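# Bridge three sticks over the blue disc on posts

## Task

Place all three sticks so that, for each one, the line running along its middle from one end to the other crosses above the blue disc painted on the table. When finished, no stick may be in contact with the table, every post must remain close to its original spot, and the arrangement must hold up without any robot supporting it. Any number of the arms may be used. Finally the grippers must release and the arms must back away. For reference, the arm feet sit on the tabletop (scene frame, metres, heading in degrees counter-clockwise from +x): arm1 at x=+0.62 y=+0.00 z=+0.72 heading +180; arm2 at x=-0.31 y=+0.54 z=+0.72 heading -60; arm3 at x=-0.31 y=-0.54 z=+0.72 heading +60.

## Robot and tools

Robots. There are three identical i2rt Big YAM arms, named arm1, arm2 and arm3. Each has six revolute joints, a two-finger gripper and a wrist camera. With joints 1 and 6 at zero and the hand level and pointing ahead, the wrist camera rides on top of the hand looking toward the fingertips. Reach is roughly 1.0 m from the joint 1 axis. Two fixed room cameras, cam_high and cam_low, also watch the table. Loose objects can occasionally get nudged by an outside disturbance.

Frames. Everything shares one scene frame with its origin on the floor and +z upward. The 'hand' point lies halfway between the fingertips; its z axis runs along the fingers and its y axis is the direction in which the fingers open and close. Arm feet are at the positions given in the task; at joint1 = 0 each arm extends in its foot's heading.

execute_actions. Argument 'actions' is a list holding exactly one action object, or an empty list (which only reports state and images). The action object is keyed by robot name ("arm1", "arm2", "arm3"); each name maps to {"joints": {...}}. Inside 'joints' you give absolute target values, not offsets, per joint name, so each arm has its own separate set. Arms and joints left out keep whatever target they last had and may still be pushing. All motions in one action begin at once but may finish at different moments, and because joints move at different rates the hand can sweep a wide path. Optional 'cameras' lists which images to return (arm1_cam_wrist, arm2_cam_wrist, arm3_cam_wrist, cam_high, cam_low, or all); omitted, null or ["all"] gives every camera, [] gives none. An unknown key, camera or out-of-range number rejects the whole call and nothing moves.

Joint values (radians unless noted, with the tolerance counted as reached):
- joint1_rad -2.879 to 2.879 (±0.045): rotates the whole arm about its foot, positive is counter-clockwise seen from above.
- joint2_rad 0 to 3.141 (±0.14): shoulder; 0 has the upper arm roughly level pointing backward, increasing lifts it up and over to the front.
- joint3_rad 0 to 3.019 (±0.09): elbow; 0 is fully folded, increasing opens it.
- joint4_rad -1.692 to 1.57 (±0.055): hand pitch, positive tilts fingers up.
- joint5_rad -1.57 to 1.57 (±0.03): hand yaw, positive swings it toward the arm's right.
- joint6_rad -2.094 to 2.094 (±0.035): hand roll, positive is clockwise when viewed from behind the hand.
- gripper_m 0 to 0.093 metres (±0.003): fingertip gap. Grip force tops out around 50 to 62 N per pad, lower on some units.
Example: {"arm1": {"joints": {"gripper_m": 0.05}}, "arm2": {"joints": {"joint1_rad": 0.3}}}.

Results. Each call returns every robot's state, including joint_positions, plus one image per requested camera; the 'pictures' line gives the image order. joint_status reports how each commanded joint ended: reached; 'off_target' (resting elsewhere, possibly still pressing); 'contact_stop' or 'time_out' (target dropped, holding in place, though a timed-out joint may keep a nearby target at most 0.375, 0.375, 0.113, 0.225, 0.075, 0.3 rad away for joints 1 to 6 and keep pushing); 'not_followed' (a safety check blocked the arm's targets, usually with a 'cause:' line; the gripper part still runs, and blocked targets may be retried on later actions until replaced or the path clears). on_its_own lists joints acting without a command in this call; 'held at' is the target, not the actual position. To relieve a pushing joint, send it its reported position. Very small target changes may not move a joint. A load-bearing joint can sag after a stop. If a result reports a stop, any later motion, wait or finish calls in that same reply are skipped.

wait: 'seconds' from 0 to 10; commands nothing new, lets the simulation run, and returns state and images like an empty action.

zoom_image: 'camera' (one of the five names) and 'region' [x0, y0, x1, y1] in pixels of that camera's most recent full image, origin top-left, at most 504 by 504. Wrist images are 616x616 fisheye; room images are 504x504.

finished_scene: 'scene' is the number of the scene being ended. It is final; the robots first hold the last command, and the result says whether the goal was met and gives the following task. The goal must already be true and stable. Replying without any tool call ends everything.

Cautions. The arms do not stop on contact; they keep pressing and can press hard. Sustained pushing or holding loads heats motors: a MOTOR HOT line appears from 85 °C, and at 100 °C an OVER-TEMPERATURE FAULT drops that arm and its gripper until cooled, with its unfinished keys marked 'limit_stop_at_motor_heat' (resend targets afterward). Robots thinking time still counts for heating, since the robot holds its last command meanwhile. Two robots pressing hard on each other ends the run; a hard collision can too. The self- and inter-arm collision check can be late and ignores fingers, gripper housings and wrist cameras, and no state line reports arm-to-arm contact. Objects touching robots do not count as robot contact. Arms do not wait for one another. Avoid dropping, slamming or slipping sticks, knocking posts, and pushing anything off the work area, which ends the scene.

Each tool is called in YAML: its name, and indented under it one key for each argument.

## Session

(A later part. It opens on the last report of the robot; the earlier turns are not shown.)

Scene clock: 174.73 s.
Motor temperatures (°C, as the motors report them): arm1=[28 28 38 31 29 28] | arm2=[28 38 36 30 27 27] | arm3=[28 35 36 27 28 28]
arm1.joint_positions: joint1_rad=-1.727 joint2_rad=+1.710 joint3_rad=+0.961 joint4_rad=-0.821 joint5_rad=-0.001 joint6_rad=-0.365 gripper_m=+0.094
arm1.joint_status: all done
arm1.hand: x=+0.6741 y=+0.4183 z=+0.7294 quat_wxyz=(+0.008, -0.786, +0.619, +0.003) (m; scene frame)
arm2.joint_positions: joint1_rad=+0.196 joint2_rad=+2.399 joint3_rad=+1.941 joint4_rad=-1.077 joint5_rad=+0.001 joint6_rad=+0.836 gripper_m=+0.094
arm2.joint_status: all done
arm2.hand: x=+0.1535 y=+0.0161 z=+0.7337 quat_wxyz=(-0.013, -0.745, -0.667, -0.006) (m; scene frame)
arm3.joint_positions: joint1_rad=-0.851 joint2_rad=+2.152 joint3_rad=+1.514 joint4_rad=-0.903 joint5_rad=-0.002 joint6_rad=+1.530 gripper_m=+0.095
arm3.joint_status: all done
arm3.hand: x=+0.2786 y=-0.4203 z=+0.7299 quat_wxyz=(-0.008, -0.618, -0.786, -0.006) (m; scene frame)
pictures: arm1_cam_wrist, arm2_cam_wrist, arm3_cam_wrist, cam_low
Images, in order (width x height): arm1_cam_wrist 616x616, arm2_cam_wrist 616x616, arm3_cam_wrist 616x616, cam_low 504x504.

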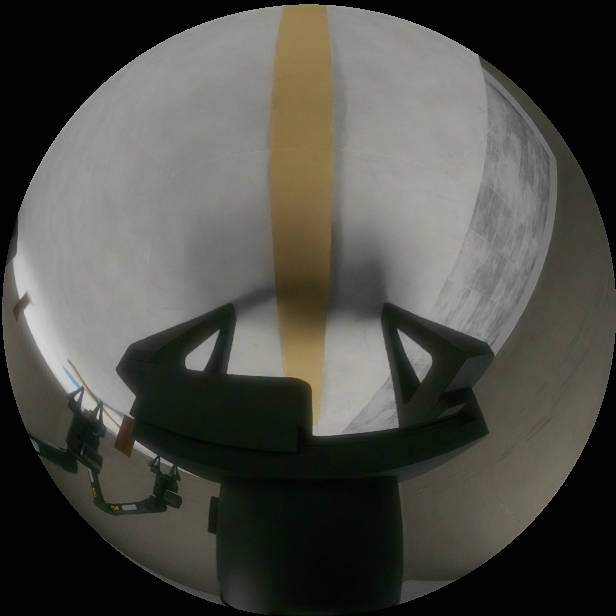

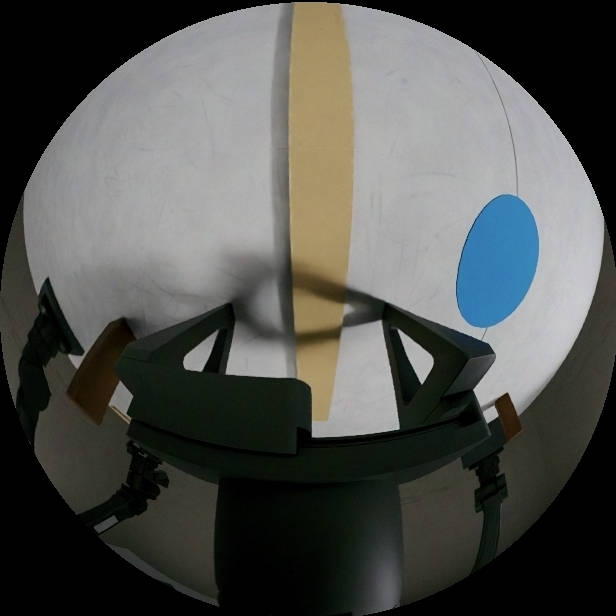

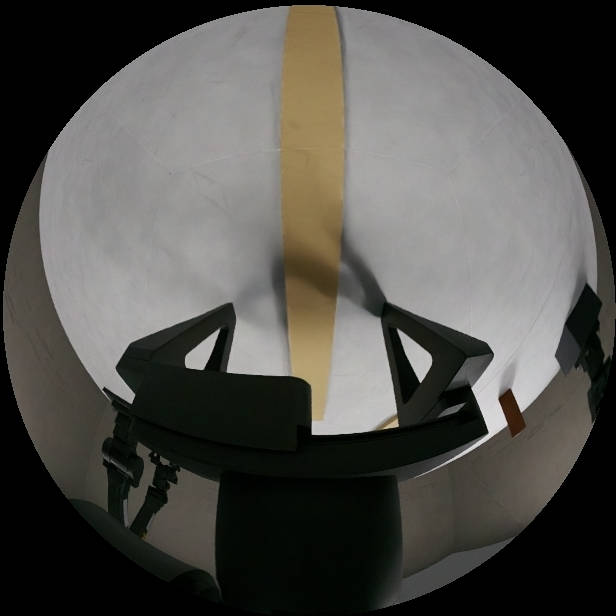

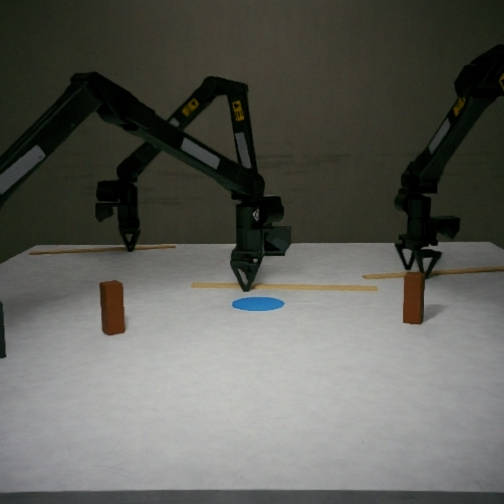

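execute_actions:
  actions:
    - {"arm1": {"joints": {"gripper_m": 0.01}}, "arm2": {"joints": {"gripper_m": 0.01}}, "arm3": {"joints": {"gripper_m": 0.01}}}
  cameras: ["arm1_cam_wrist", "arm2_cam_wrist", "arm3_cam_wrist", "cam_low"]

Scene clock: 177.60 s.
Motor temperatures (°C, as the motors report them): arm1=[28 28 38 31 29 28] | arm2=[28 38 36 30 27 27] | arm3=[28 35 36 27 28 28]
arm1.joint_positions: joint1_rad=-1.723 joint2_rad=+1.710 joint3_rad=+0.961 joint4_rad=-0.819 joint5_rad=-0.003 joint6_rad=-0.365 gripper_m=+0.027
arm1.joint_status: gripper_m off_target (ended at +0.027, target +0.010)
arm1.hand: x=+0.6719 y=+0.4189 z=+0.7292 quat_wxyz=(+0.008, -0.787, +0.617, +0.004) (m; scene frame)
arm2.joint_positions: joint1_rad=+0.193 joint2_rad=+2.399 joint3_rad=+1.941 joint4_rad=-1.076 joint5_rad=+0.002 joint6_rad=+0.837 gripper_m=+0.026
arm2.joint_status: gripper_m off_target (ended at +0.026, target +0.010)
arm2.hand: x=+0.1520 y=+0.0143 z=+0.7337 quat_wxyz=(-0.014, -0.746, -0.666, -0.005) (m; scene frame)
arm3.joint_positions: joint1_rad=-0.851 joint2_rad=+2.153 joint3_rad=+1.514 joint4_rad=-0.901 joint5_rad=-0.002 joint6_rad=+1.530 gripper_m=+0.027
arm3.joint_status: gripper_m off_target (ended at +0.027, target +0.010)
arm3.hand: x=+0.2787 y=-0.4203 z=+0.7294 quat_wxyz=(-0.008, -0.619, -0.786, -0.007) (m; scene frame)
pictures: arm1_cam_wrist, arm2_cam_wrist, arm3_cam_wrist, cam_low
Images, in order (width x height): arm1_cam_wrist 616x616, arm2_cam_wrist 616x616, arm3_cam_wrist 616x616, cam_low 504x504.

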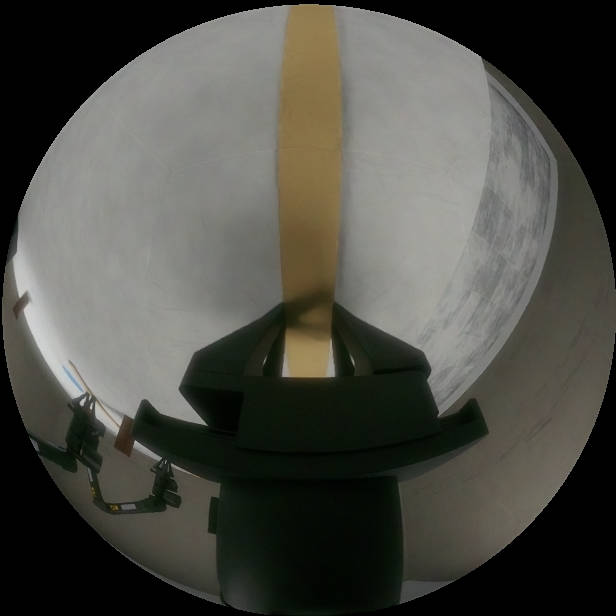

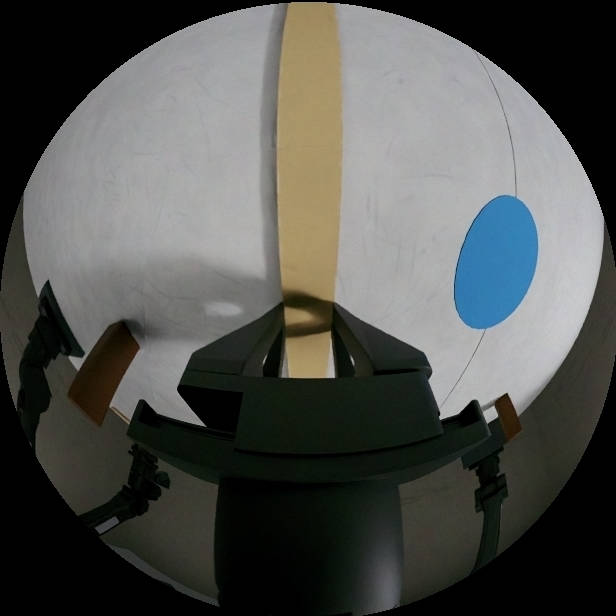

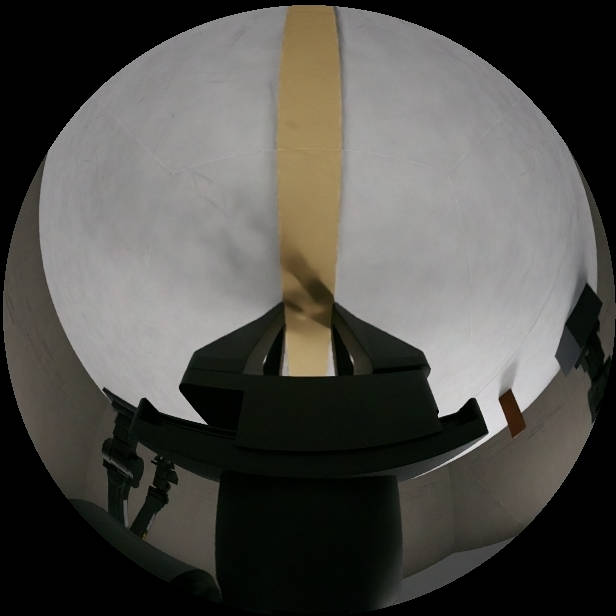

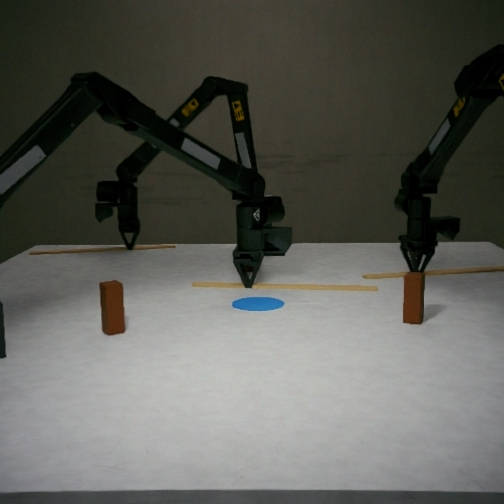

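execute_actions:
  actions:
    - {"arm1": {"joints": {"joint2_rad": 1.28, "joint3_rad": 0.945, "joint4_rad": -1.035}}, "arm2": {"joints": {"joint2_rad": 1.95, "joint4_rad": -1.5}}, "arm3": {"joints": {"joint2_rad": 1.78, "joint4_rad": -1.28}}}
  cameras: ["cam_high", "cam_low"]

Scene clock: 218.90 s.
Motor temperatures (°C, as the motors report them): arm1=[28 28 37 31 29 28] | arm2=[28 38 35 30 27 27] | arm3=[28 35 36 27 28 28]
arm1.joint_positions: joint1_rad=-1.723 joint2_rad=+1.280 joint3_rad=+0.939 joint4_rad=-1.022 joint5_rad=-0.002 joint6_rad=-0.365 gripper_m=+0.027
arm1.joint_status: all done
arm1.hand: x=+0.6671 y=+0.3838 z=+0.8829 quat_wxyz=(+0.096, -0.783, +0.613, +0.056) (m; scene frame)
arm2.joint_positions: joint1_rad=+0.193 joint2_rad=+1.955 joint3_rad=+1.916 joint4_rad=-1.493 joint5_rad=+0.001 joint6_rad=+0.837 gripper_m=+0.026
arm2.joint_status: all done
arm2.hand: x=+0.0982 y=+0.0704 z=+1.0082 quat_wxyz=(-0.015, -0.746, -0.666, -0.006) (m; scene frame)
arm3.joint_positions: joint1_rad=-0.851 joint2_rad=+1.791 joint3_rad=+1.504 joint4_rad=-1.266 joint5_rad=-0.002 joint6_rad=+1.531 gripper_m=+0.027
arm3.joint_status: all done
arm3.hand: x=+0.2219 y=-0.4304 z=+0.9251 quat_wxyz=(-0.004, -0.619, -0.786, -0.001) (m; scene frame)
pictures: cam_high, cam_low
Images, in order (width x height): cam_high 504x504, cam_low 504x504.

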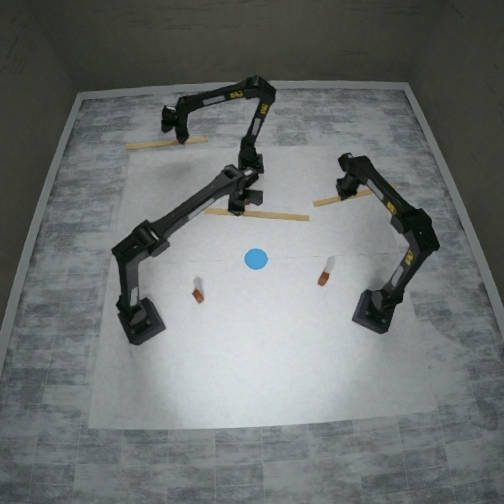

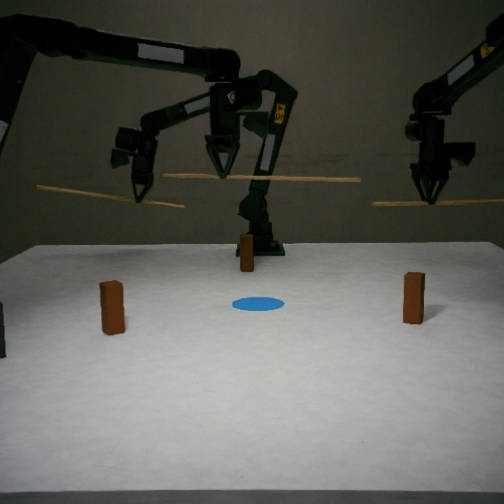

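zoom_image:
  camera: "cam_low"
  region: [150, 130, 380, 220]

zoom_image:
  camera: "cam_low"
  region: [150, 150, 250, 200]

Region (150, 130, 380, 220) of cam_low's 504x504 image, scaled by 2.191, with more detail than that image has; it fills the top 197 rows of this view, and the rest is white.

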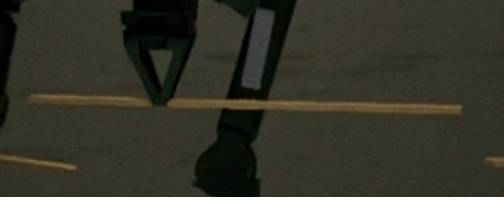

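Region (150, 150, 250, 200) of cam_low's 504x504 image, scaled by 5.040, with more detail than that image has.

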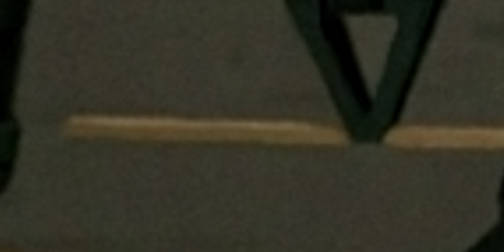

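execute_actions:
  actions:
    - {"arm1": {"joints": {"joint1_rad": -0.7, "joint6_rad": 0.12}}, "arm2": {"joints": {"joint1_rad": -0.108, "joint2_rad": 1.383, "joint3_rad": 0.805, "joint4_rad": -0.752, "joint6_rad": 0.08}}, "arm3": {"joints": {"joint2_rad": 1.352, "joint3_rad": 0.83, "joint4_rad": -0.805, "joint6_rad": 0.7}}}
  cameras: ["cam_high", "cam_low", "arm2_cam_wrist"]

Scene clock: 231.40 s.
Motor temperatures (°C, as the motors report them): arm1=[28 28 38 31 29 28] | arm2=[28 38 37 30 27 27] | arm3=[28 35 37 27 28 28]
arm1.joint_positions: joint1_rad=-0.703 joint2_rad=+1.280 joint3_rad=+0.939 joint4_rad=-1.022 joint5_rad=-0.001 joint6_rad=+0.108 gripper_m=+0.027
arm1.joint_status: all done
arm1.hand: x=+0.3155 y=+0.2409 z=+0.8786 quat_wxyz=(+0.036, -0.920, +0.378, +0.099) (m; scene frame)
arm2.joint_positions: joint1_rad=-0.102 joint2_rad=+1.394 joint3_rad=+0.802 joint4_rad=-0.767 joint5_rad=+0.000 joint6_rad=+0.093 gripper_m=+0.026
arm2.joint_status: all done
arm2.hand: x=-0.1483 y=+0.1804 z=+0.8752 quat_wxyz=(-0.088, -0.577, -0.811, +0.046) (m; scene frame)
arm3.joint_positions: joint1_rad=-0.851 joint2_rad=+1.361 joint3_rad=+0.814 joint4_rad=-0.825 joint5_rad=-0.002 joint6_rad=+0.712 gripper_m=+0.027
arm3.joint_status: all done
arm3.hand: x=+0.0674 y=-0.4615 z=+0.8712 quat_wxyz=(-0.086, -0.253, -0.963, -0.040) (m; scene frame)
pictures: arm2_cam_wrist, cam_high, cam_low
Images, in order (width x height): arm2_cam_wrist 616x616, cam_high 504x504, cam_low 504x504.

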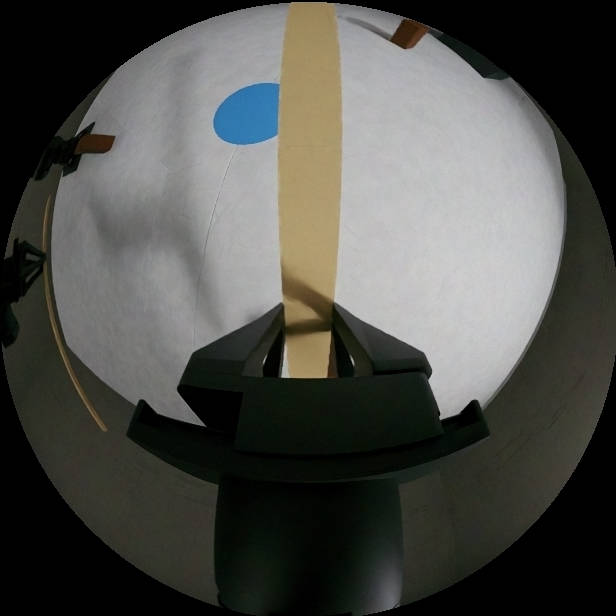

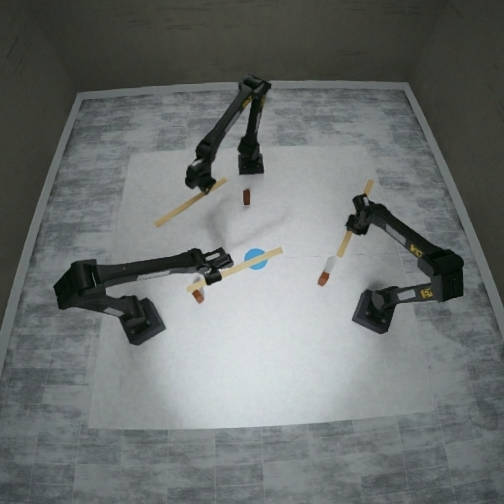

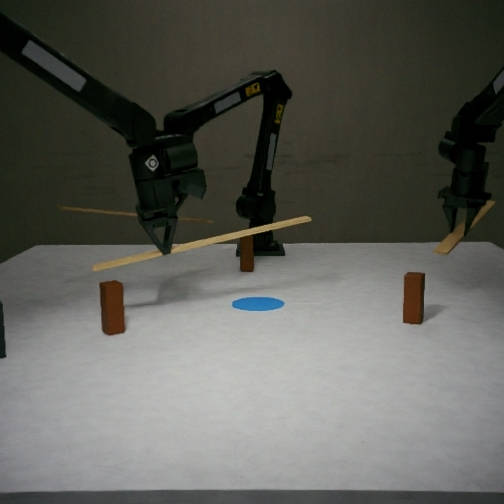

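execute_actions:
  actions:
    - {"arm1": {"joints": {"joint1_rad": -0.102}}, "arm3": {"joints": {"joint1_rad": -0.095, "joint6_rad": 0.088}}}

Scene clock: 234.37 s.
Motor temperatures (°C, as the motors report them): arm1=[28 28 38 31 29 28] | arm2=[28 38 37 30 27 27] | arm3=[28 35 37 27 28 28]
arm1.joint_positions: joint1_rad=-0.105 joint2_rad=+1.280 joint3_rad=+0.939 joint4_rad=-1.022 joint5_rad=-0.001 joint6_rad=+0.111 gripper_m=+0.027
arm1.joint_status: all done
arm1.hand: x=+0.2314 y=+0.0280 z=+0.8751 quat_wxyz=(+0.005, -0.991, +0.092, +0.101) (m; scene frame)
arm2.joint_positions: joint1_rad=-0.102 joint2_rad=+1.394 joint3_rad=+0.802 joint4_rad=-0.767 joint5_rad=+0.000 joint6_rad=+0.093 gripper_m=+0.026
arm2.joint_status: not commanded
arm2.hand: x=-0.1483 y=+0.1804 z=+0.8752 quat_wxyz=(-0.088, -0.577, -0.811, +0.046) (m; scene frame)
arm3.joint_positions: joint1_rad=-0.095 joint2_rad=+1.361 joint3_rad=+0.814 joint4_rad=-0.821 joint5_rad=-0.002 joint6_rad=+0.099 gripper_m=+0.027
arm3.joint_status: all done
arm3.hand: x=-0.0857 y=-0.2228 z=+0.8708 quat_wxyz=(-0.082, +0.412, -0.906, -0.050) (m; scene frame)
pictures: arm1_cam_wrist, arm2_cam_wrist, arm3_cam_wrist, cam_high, cam_low
Images, in order (width x height): arm1_cam_wrist 616x616, arm2_cam_wrist 616x616, arm3_cam_wrist 616x616, cam_high 504x504, cam_low 504x504.

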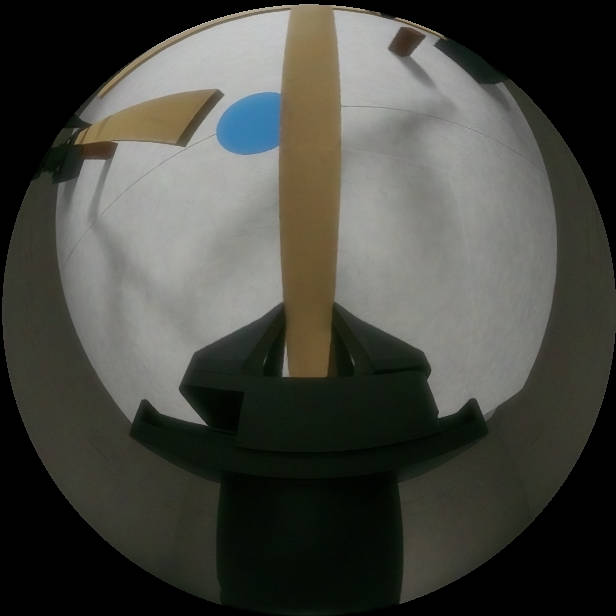

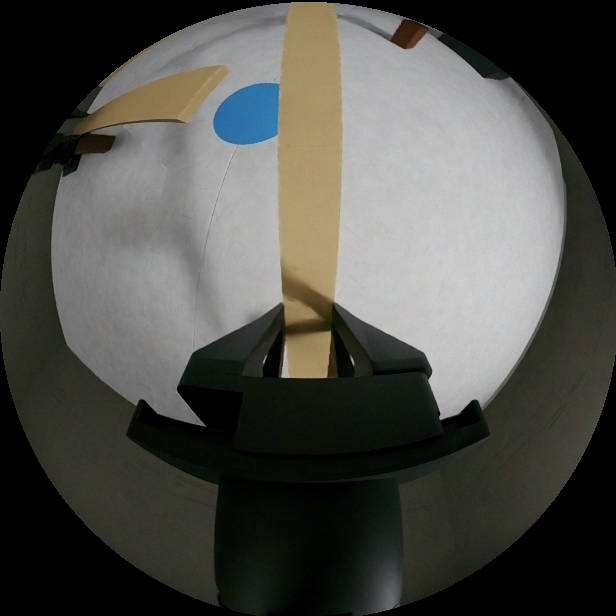

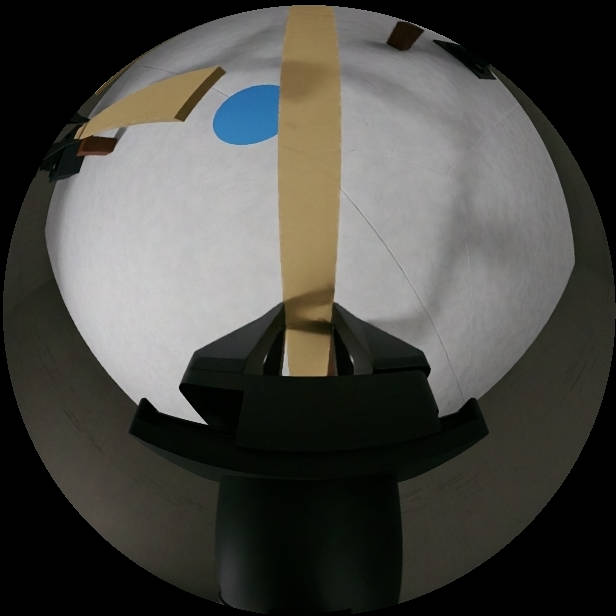

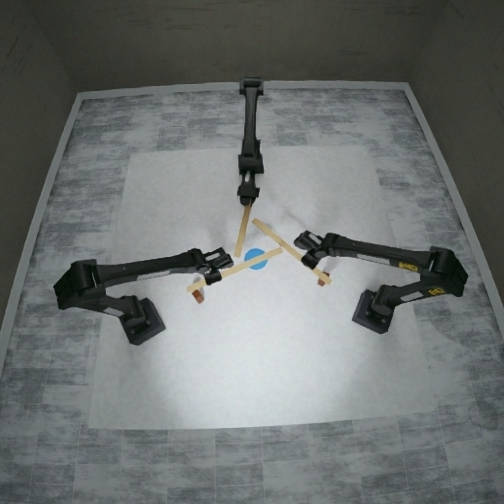

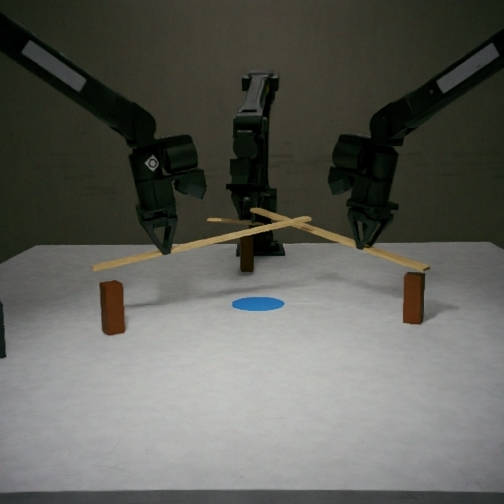

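execute_actions:
  actions:
    - {"arm1": {"joints": {"joint1_rad": -0.122, "joint6_rad": -0.112}}, "arm2": {"joints": {"joint6_rad": -0.118}}, "arm3": {"joints": {"joint6_rad": -0.11}}}

Scene clock: 237.87 s.
Motor temperatures (°C, as the motors report them): arm1=[28 28 38 31 29 28] | arm2=[28 37 37 30 27 27] | arm3=[28 34 37 27 28 28]
arm1.joint_positions: joint1_rad=-0.109 joint2_rad=+1.280 joint3_rad=+0.939 joint4_rad=-1.022 joint5_rad=-0.001 joint6_rad=-0.100 gripper_m=+0.027
arm1.joint_status: all done
arm1.hand: x=+0.2316 y=+0.0296 z=+0.8751 quat_wxyz=(+0.016, -0.995, -0.010, +0.100) (m; scene frame)
arm2.joint_positions: joint1_rad=-0.102 joint2_rad=+1.394 joint3_rad=+0.802 joint4_rad=-0.767 joint5_rad=+0.000 joint6_rad=-0.105 gripper_m=+0.026
arm2.joint_status: all done
arm2.hand: x=-0.1483 y=+0.1804 z=+0.8752 quat_wxyz=(-0.083, -0.494, -0.864, +0.054) (m; scene frame)
arm3.joint_positions: joint1_rad=-0.095 joint2_rad=+1.361 joint3_rad=+0.814 joint4_rad=-0.821 joint5_rad=-0.002 joint6_rad=-0.099 gripper_m=+0.027
arm3.joint_status: all done
arm3.hand: x=-0.0857 y=-0.2228 z=+0.8708 quat_wxyz=(-0.086, +0.499, -0.861, -0.041) (m; scene frame)
pictures: arm1_cam_wrist, arm2_cam_wrist, arm3_cam_wrist, cam_high, cam_low
Images, in order (width x height): arm1_cam_wrist 616x616, arm2_cam_wrist 616x616, arm3_cam_wrist 616x616, cam_high 504x504, cam_low 504x504.

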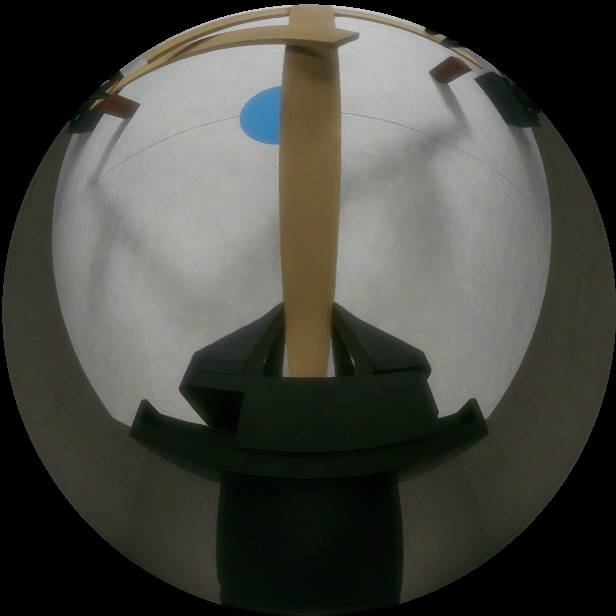

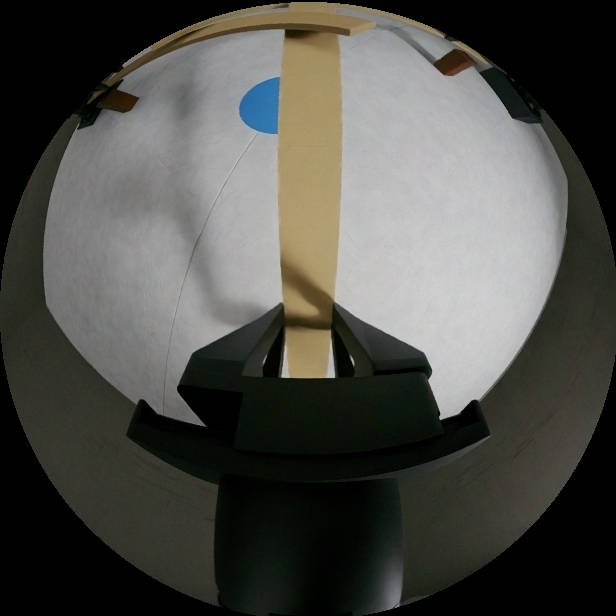

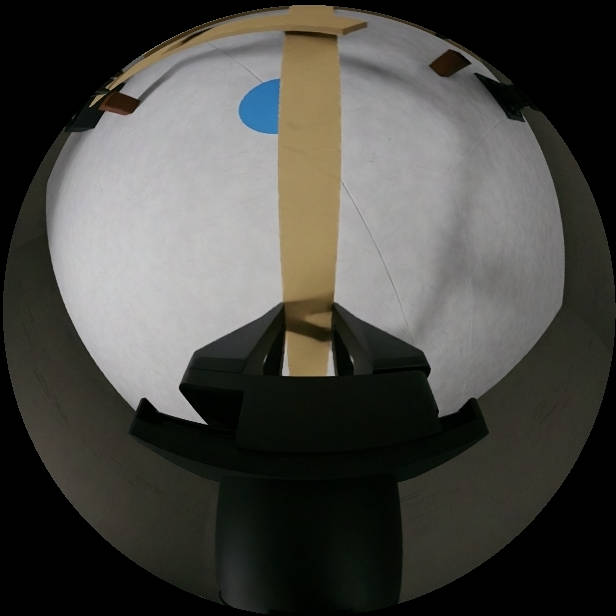

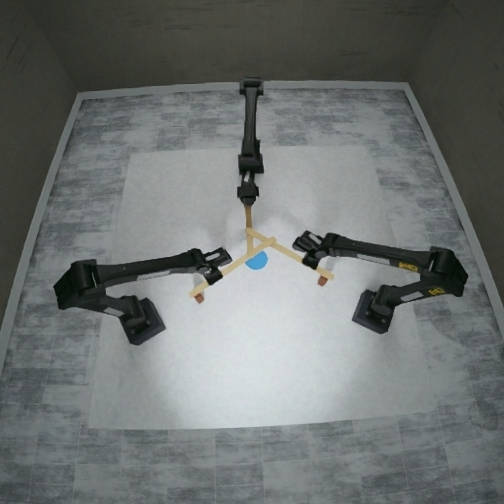

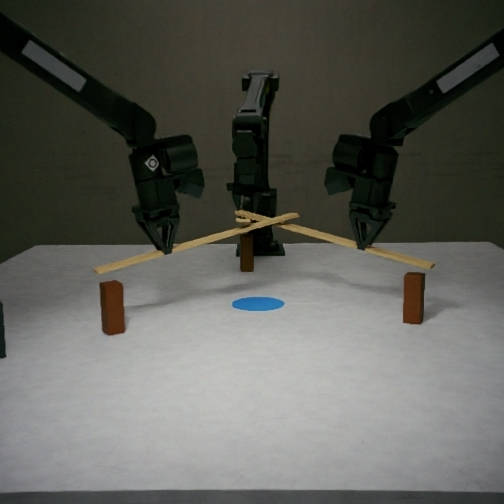

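zoom_image:
  camera: "cam_high"
  region: [170, 180, 350, 320]

zoom_image:
  camera: "cam_low"
  region: [80, 190, 450, 340]

Region (170, 180, 350, 320) of cam_high's 504x504 image, scaled by 2.800, with more detail than that image has.

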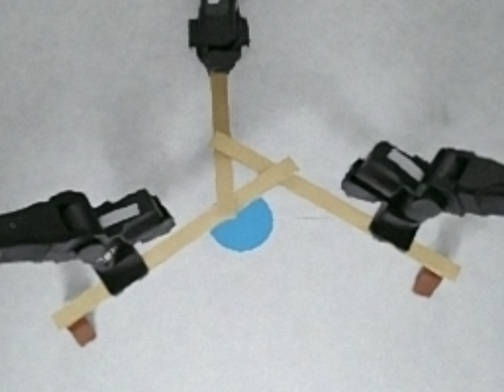

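Region (80, 190, 450, 340) of cam_low's 504x504 image, scaled by 1.362, with more detail than that image has; it fills the top 204 rows of this view, and the rest is white.

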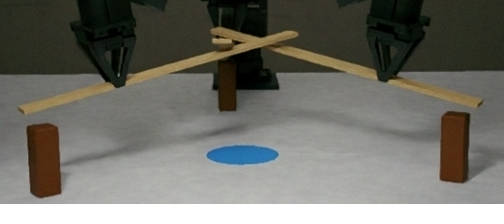

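execute_actions:
  actions:
    - {"arm1": {"joints": {"joint2_rad": 1.325, "joint3_rad": 0.992}}, "arm2": {"joints": {"joint2_rad": 1.44, "joint3_rad": 0.874}}, "arm3": {"joints": {"joint2_rad": 1.405, "joint3_rad": 0.898}}}
  cameras: ["cam_high", "cam_low"]

Scene clock: 257.13 s.
Motor temperatures (°C, as the motors report them): arm1=[28 28 39 31 29 28] | arm2=[28 35 37 30 27 27] | arm3=[28 34 37 27 28 28]
arm1.joint_positions: joint1_rad=-0.109 joint2_rad=+1.328 joint3_rad=+0.939 joint4_rad=-1.022 joint5_rad=-0.001 joint6_rad=-0.100 gripper_m=+0.027
arm1.joint_status: all done
arm1.hand: x=+0.2314 y=+0.0299 z=+0.8575 quat_wxyz=(+0.014, -0.997, -0.010, +0.076) (m; scene frame)
arm2.joint_positions: joint1_rad=-0.102 joint2_rad=+1.434 joint3_rad=+0.811 joint4_rad=-0.767 joint5_rad=+0.000 joint6_rad=-0.106 gripper_m=+0.026
arm2.joint_status: all done
arm2.hand: x=-0.1479 y=+0.1797 z=+0.8637 quat_wxyz=(-0.070, -0.494, -0.865, +0.045) (m; scene frame)
arm3.joint_positions: joint1_rad=-0.095 joint2_rad=+1.409 joint3_rad=+0.844 joint4_rad=-0.821 joint5_rad=-0.002 joint6_rad=-0.099 gripper_m=+0.027
arm3.joint_status: all done
arm3.hand: x=-0.0798 y=-0.2144 z=+0.8641 quat_wxyz=(-0.078, +0.500, -0.862, -0.038) (m; scene frame)
pictures: cam_high, cam_low
Images, in order (width x height): cam_high 504x504, cam_low 504x504.

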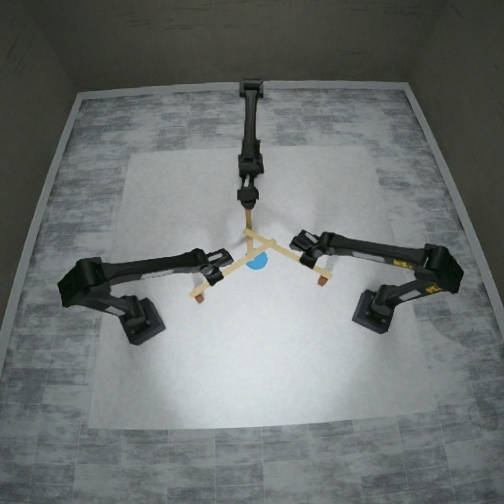

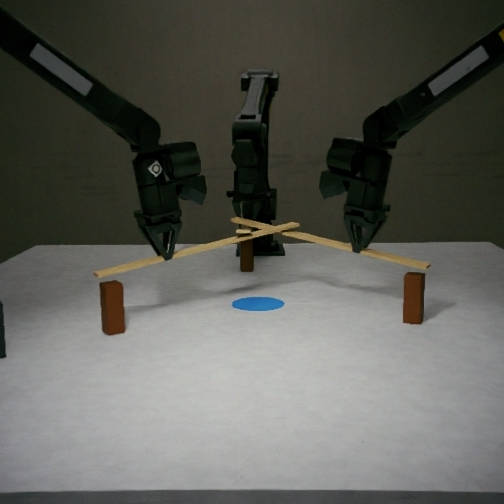

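zoom_image:
  camera: "cam_low"
  region: [180, 190, 340, 290]

zoom_image:
  camera: "cam_low"
  region: [80, 230, 200, 310]

zoom_image:
  camera: "cam_low"
  region: [340, 225, 460, 305]

Region (180, 190, 340, 290) of cam_low's 504x504 image, scaled by 3.150, with more detail than that image has; it fills the top 315 rows of this view, and the rest is white.

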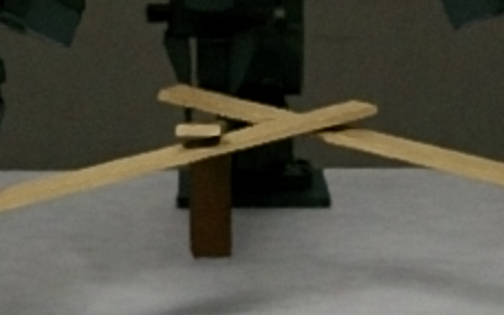

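Region (80, 230, 200, 310) of cam_low's 504x504 image, scaled by 4.200, with more detail than that image has.

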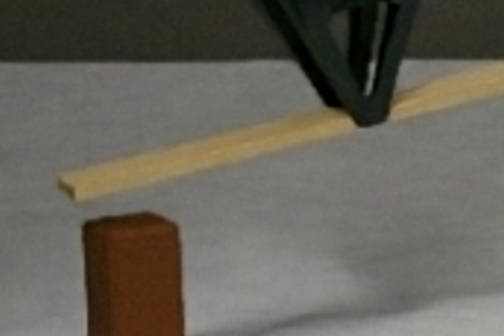

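Region (340, 225, 460, 305) of cam_low's 504x504 image, scaled by 4.200, with more detail than that image has.

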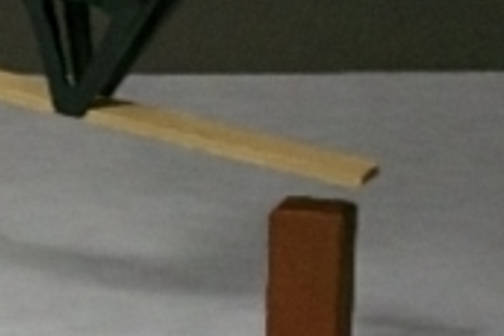

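execute_actions:
  actions:
    - {"arm1": {"joints": {"joint2_rad": 1.345, "joint3_rad": 1.02}}, "arm2": {"joints": {"joint2_rad": 1.475, "joint3_rad": 0.845}}, "arm3": {"joints": {"joint2_rad": 1.447, "joint3_rad": 0.875}}}
  cameras: ["cam_high", "cam_low"]

Scene clock: 270.57 s.
Motor temperatures (°C, as the motors report them): arm1=[28 28 42 31 29 28] | arm2=[28 35 40 30 27 27] | arm3=[28 34 40 27 28 28]
arm1.joint_positions: joint1_rad=-0.109 joint2_rad=+1.342 joint3_rad=+0.952 joint4_rad=-1.024 joint5_rad=-0.001 joint6_rad=-0.101 gripper_m=+0.027
arm1.joint_status: all done
arm1.hand: x=+0.2268 y=+0.0303 z=+0.8573 quat_wxyz=(+0.013, -0.997, -0.011, +0.075) (m; scene frame)
arm2.joint_positions: joint1_rad=-0.102 joint2_rad=+1.466 joint3_rad=+0.811 joint4_rad=-0.766 joint5_rad=+0.000 joint6_rad=-0.106 gripper_m=+0.026
arm2.joint_status: all done
arm2.hand: x=-0.1489 y=+0.1821 z=+0.8519 quat_wxyz=(-0.058, -0.495, -0.866, +0.036) (m; scene frame)
arm3.joint_positions: joint1_rad=-0.095 joint2_rad=+1.449 joint3_rad=+0.844 joint4_rad=-0.821 joint5_rad=-0.002 joint6_rad=-0.099 gripper_m=+0.027
arm3.joint_status: all done
arm3.hand: x=-0.0815 y=-0.2167 z=+0.8491 quat_wxyz=(-0.060, +0.501, -0.863, -0.029) (m; scene frame)
pictures: cam_high, cam_low
Images, in order (width x height): cam_high 504x504, cam_low 504x504.

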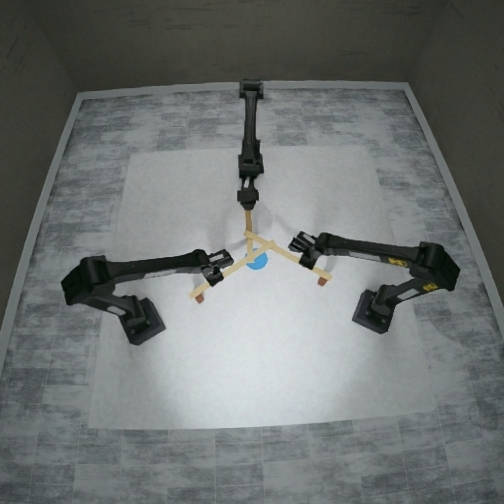

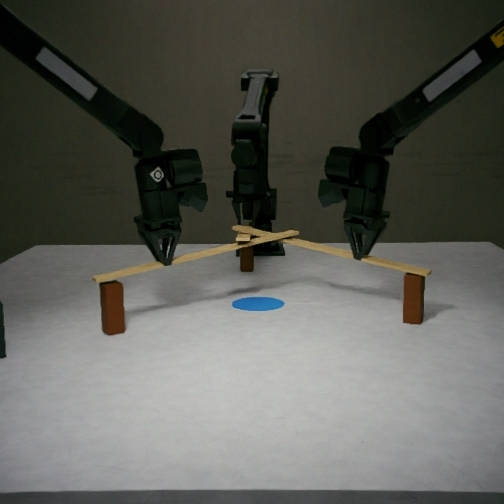

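zoom_image:
  camera: "cam_low"
  region: [180, 190, 340, 290]

zoom_image:
  camera: "cam_low"
  region: [80, 230, 200, 310]

zoom_image:
  camera: "cam_low"
  region: [340, 225, 460, 305]

Region (180, 190, 340, 290) of cam_low's 504x504 image, scaled by 3.150, with more detail than that image has; it fills the top 315 rows of this view, and the rest is white.

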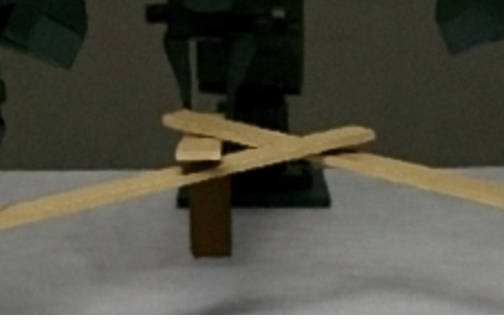

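Region (80, 230, 200, 310) of cam_low's 504x504 image, scaled by 4.200, with more detail than that image has.

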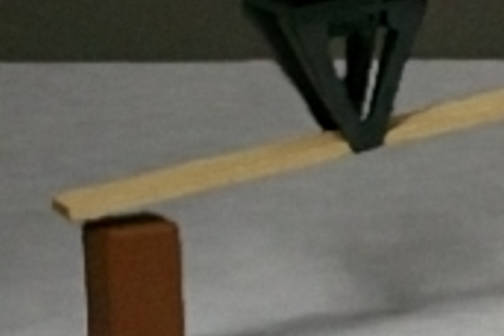

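Region (340, 225, 460, 305) of cam_low's 504x504 image, scaled by 4.200, with more detail than that image has.

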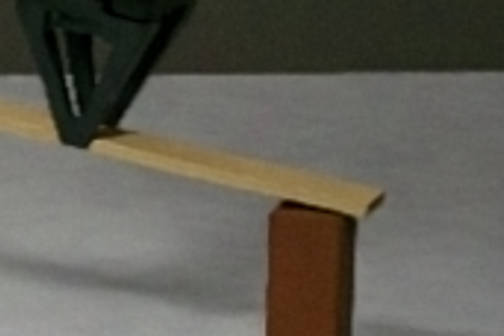

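execute_actions:
  actions:
    - {"arm1": {"joints": {"joint2_rad": 1.375, "joint3_rad": 0.985}}, "arm2": {"joints": {"joint2_rad": 1.487}}}

Scene clock: 273.53 s.
Motor temperatures (°C, as the motors report them): arm1=[28 28 43 31 29 28] | arm2=[28 35 40 30 27 27] | arm3=[28 34 39 27 28 28]
arm1.joint_positions: joint1_rad=-0.109 joint2_rad=+1.375 joint3_rad=+0.952 joint4_rad=-1.024 joint5_rad=-0.001 joint6_rad=-0.101 gripper_m=+0.027
arm1.joint_status: all done
arm1.hand: x=+0.2272 y=+0.0304 z=+0.8449 quat_wxyz=(+0.012, -0.998, -0.010, +0.058) (m; scene frame)
arm2.joint_positions: joint1_rad=-0.102 joint2_rad=+1.473 joint3_rad=+0.811 joint4_rad=-0.766 joint5_rad=+0.000 joint6_rad=-0.106 gripper_m=+0.026
arm2.joint_status: all done
arm2.hand: x=-0.1492 y=+0.1828 z=+0.8492 quat_wxyz=(-0.055, -0.495, -0.867, +0.034) (m; scene frame)
arm3.joint_positions: joint1_rad=-0.095 joint2_rad=+1.449 joint3_rad=+0.844 joint4_rad=-0.821 joint5_rad=-0.002 joint6_rad=-0.100 gripper_m=+0.027
arm3.joint_status: not commanded
arm3.hand: x=-0.0815 y=-0.2167 z=+0.8491 quat_wxyz=(-0.060, +0.501, -0.863, -0.029) (m; scene frame)
pictures: arm1_cam_wrist, arm2_cam_wrist, arm3_cam_wrist, cam_high, cam_low
Images, in order (width x height): arm1_cam_wrist 616x616, arm2_cam_wrist 616x616, arm3_cam_wrist 616x616, cam_high 504x504, cam_low 504x504.

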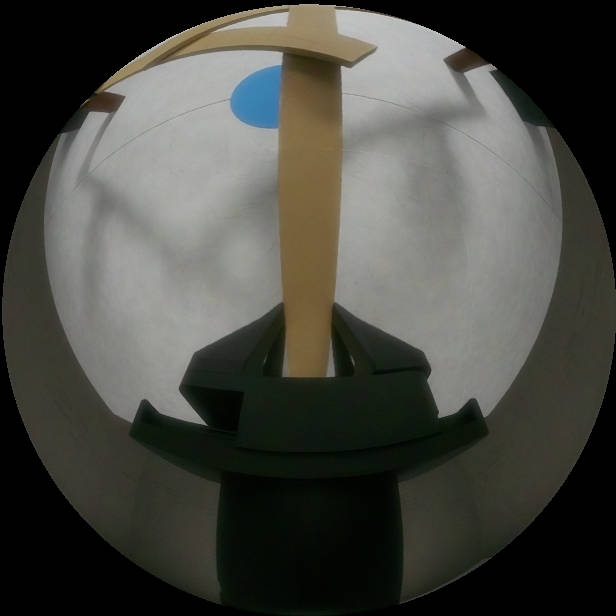

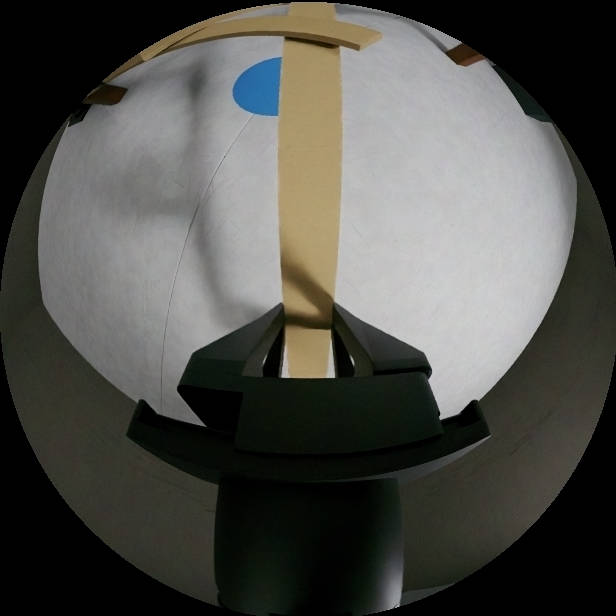

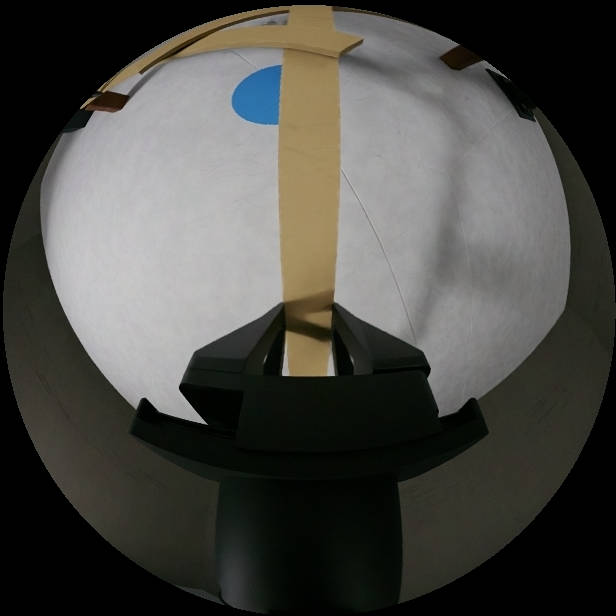

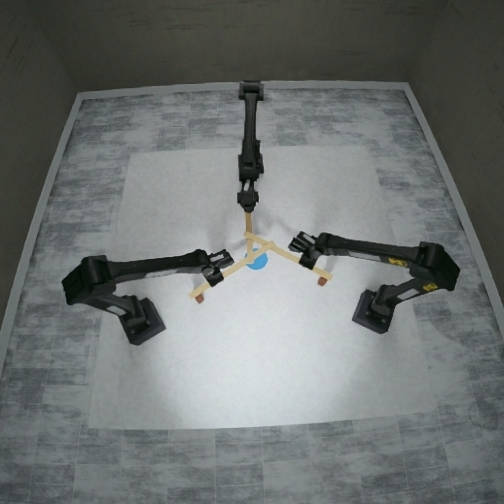

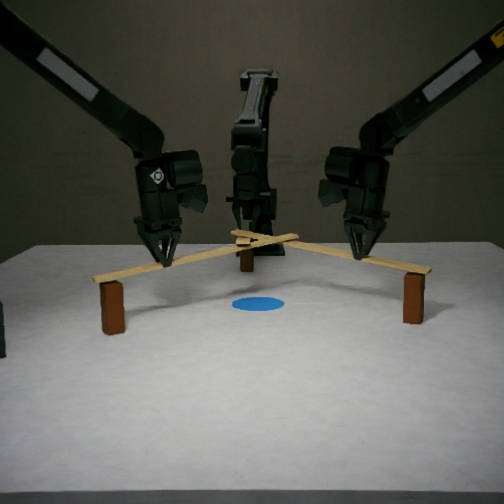

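zoom_image:
  camera: "cam_low"
  region: [180, 190, 340, 290]

zoom_image:
  camera: "cam_low"
  region: [80, 230, 200, 310]

zoom_image:
  camera: "cam_low"
  region: [340, 225, 460, 305]

zoom_image:
  camera: "arm2_cam_wrist"
  region: [50, 30, 210, 150]

Region (180, 190, 340, 290) of cam_low's 504x504 image, scaled by 3.150, with more detail than that image has; it fills the top 315 rows of this view, and the rest is white.

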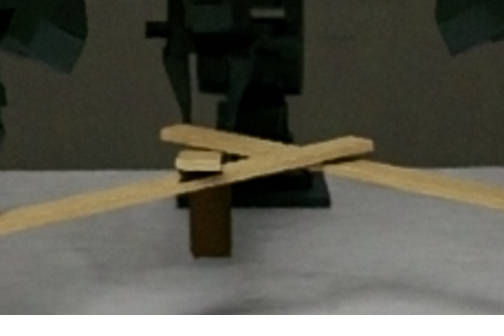

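Region (80, 230, 200, 310) of cam_low's 504x504 image, scaled by 4.200, with more detail than that image has.

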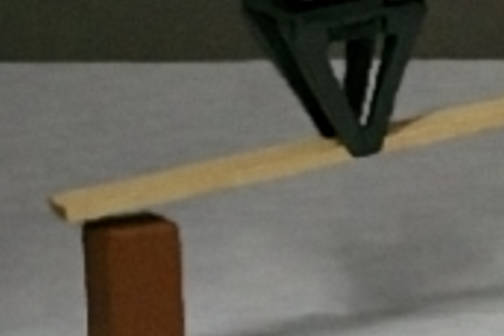

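Region (340, 225, 460, 305) of cam_low's 504x504 image, scaled by 4.200, with more detail than that image has.

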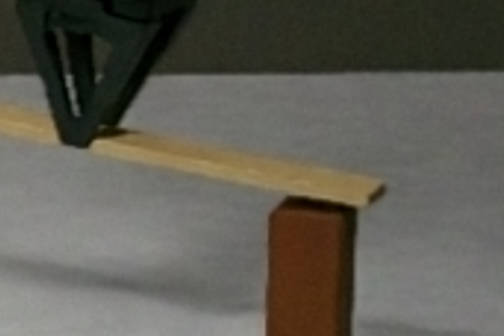

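Region (50, 30, 210, 150) of arm2_cam_wrist's 616x616 image, scaled by 3.150, with more detail than that image has; it fills the top 378 rows of this view, and the rest is white.

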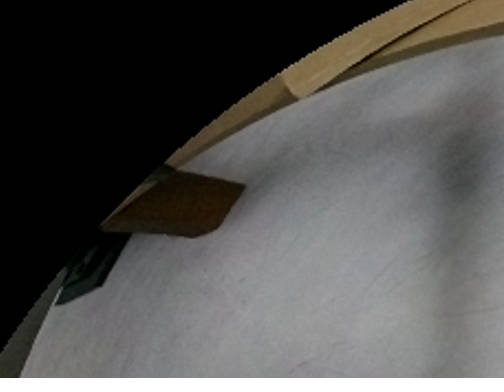

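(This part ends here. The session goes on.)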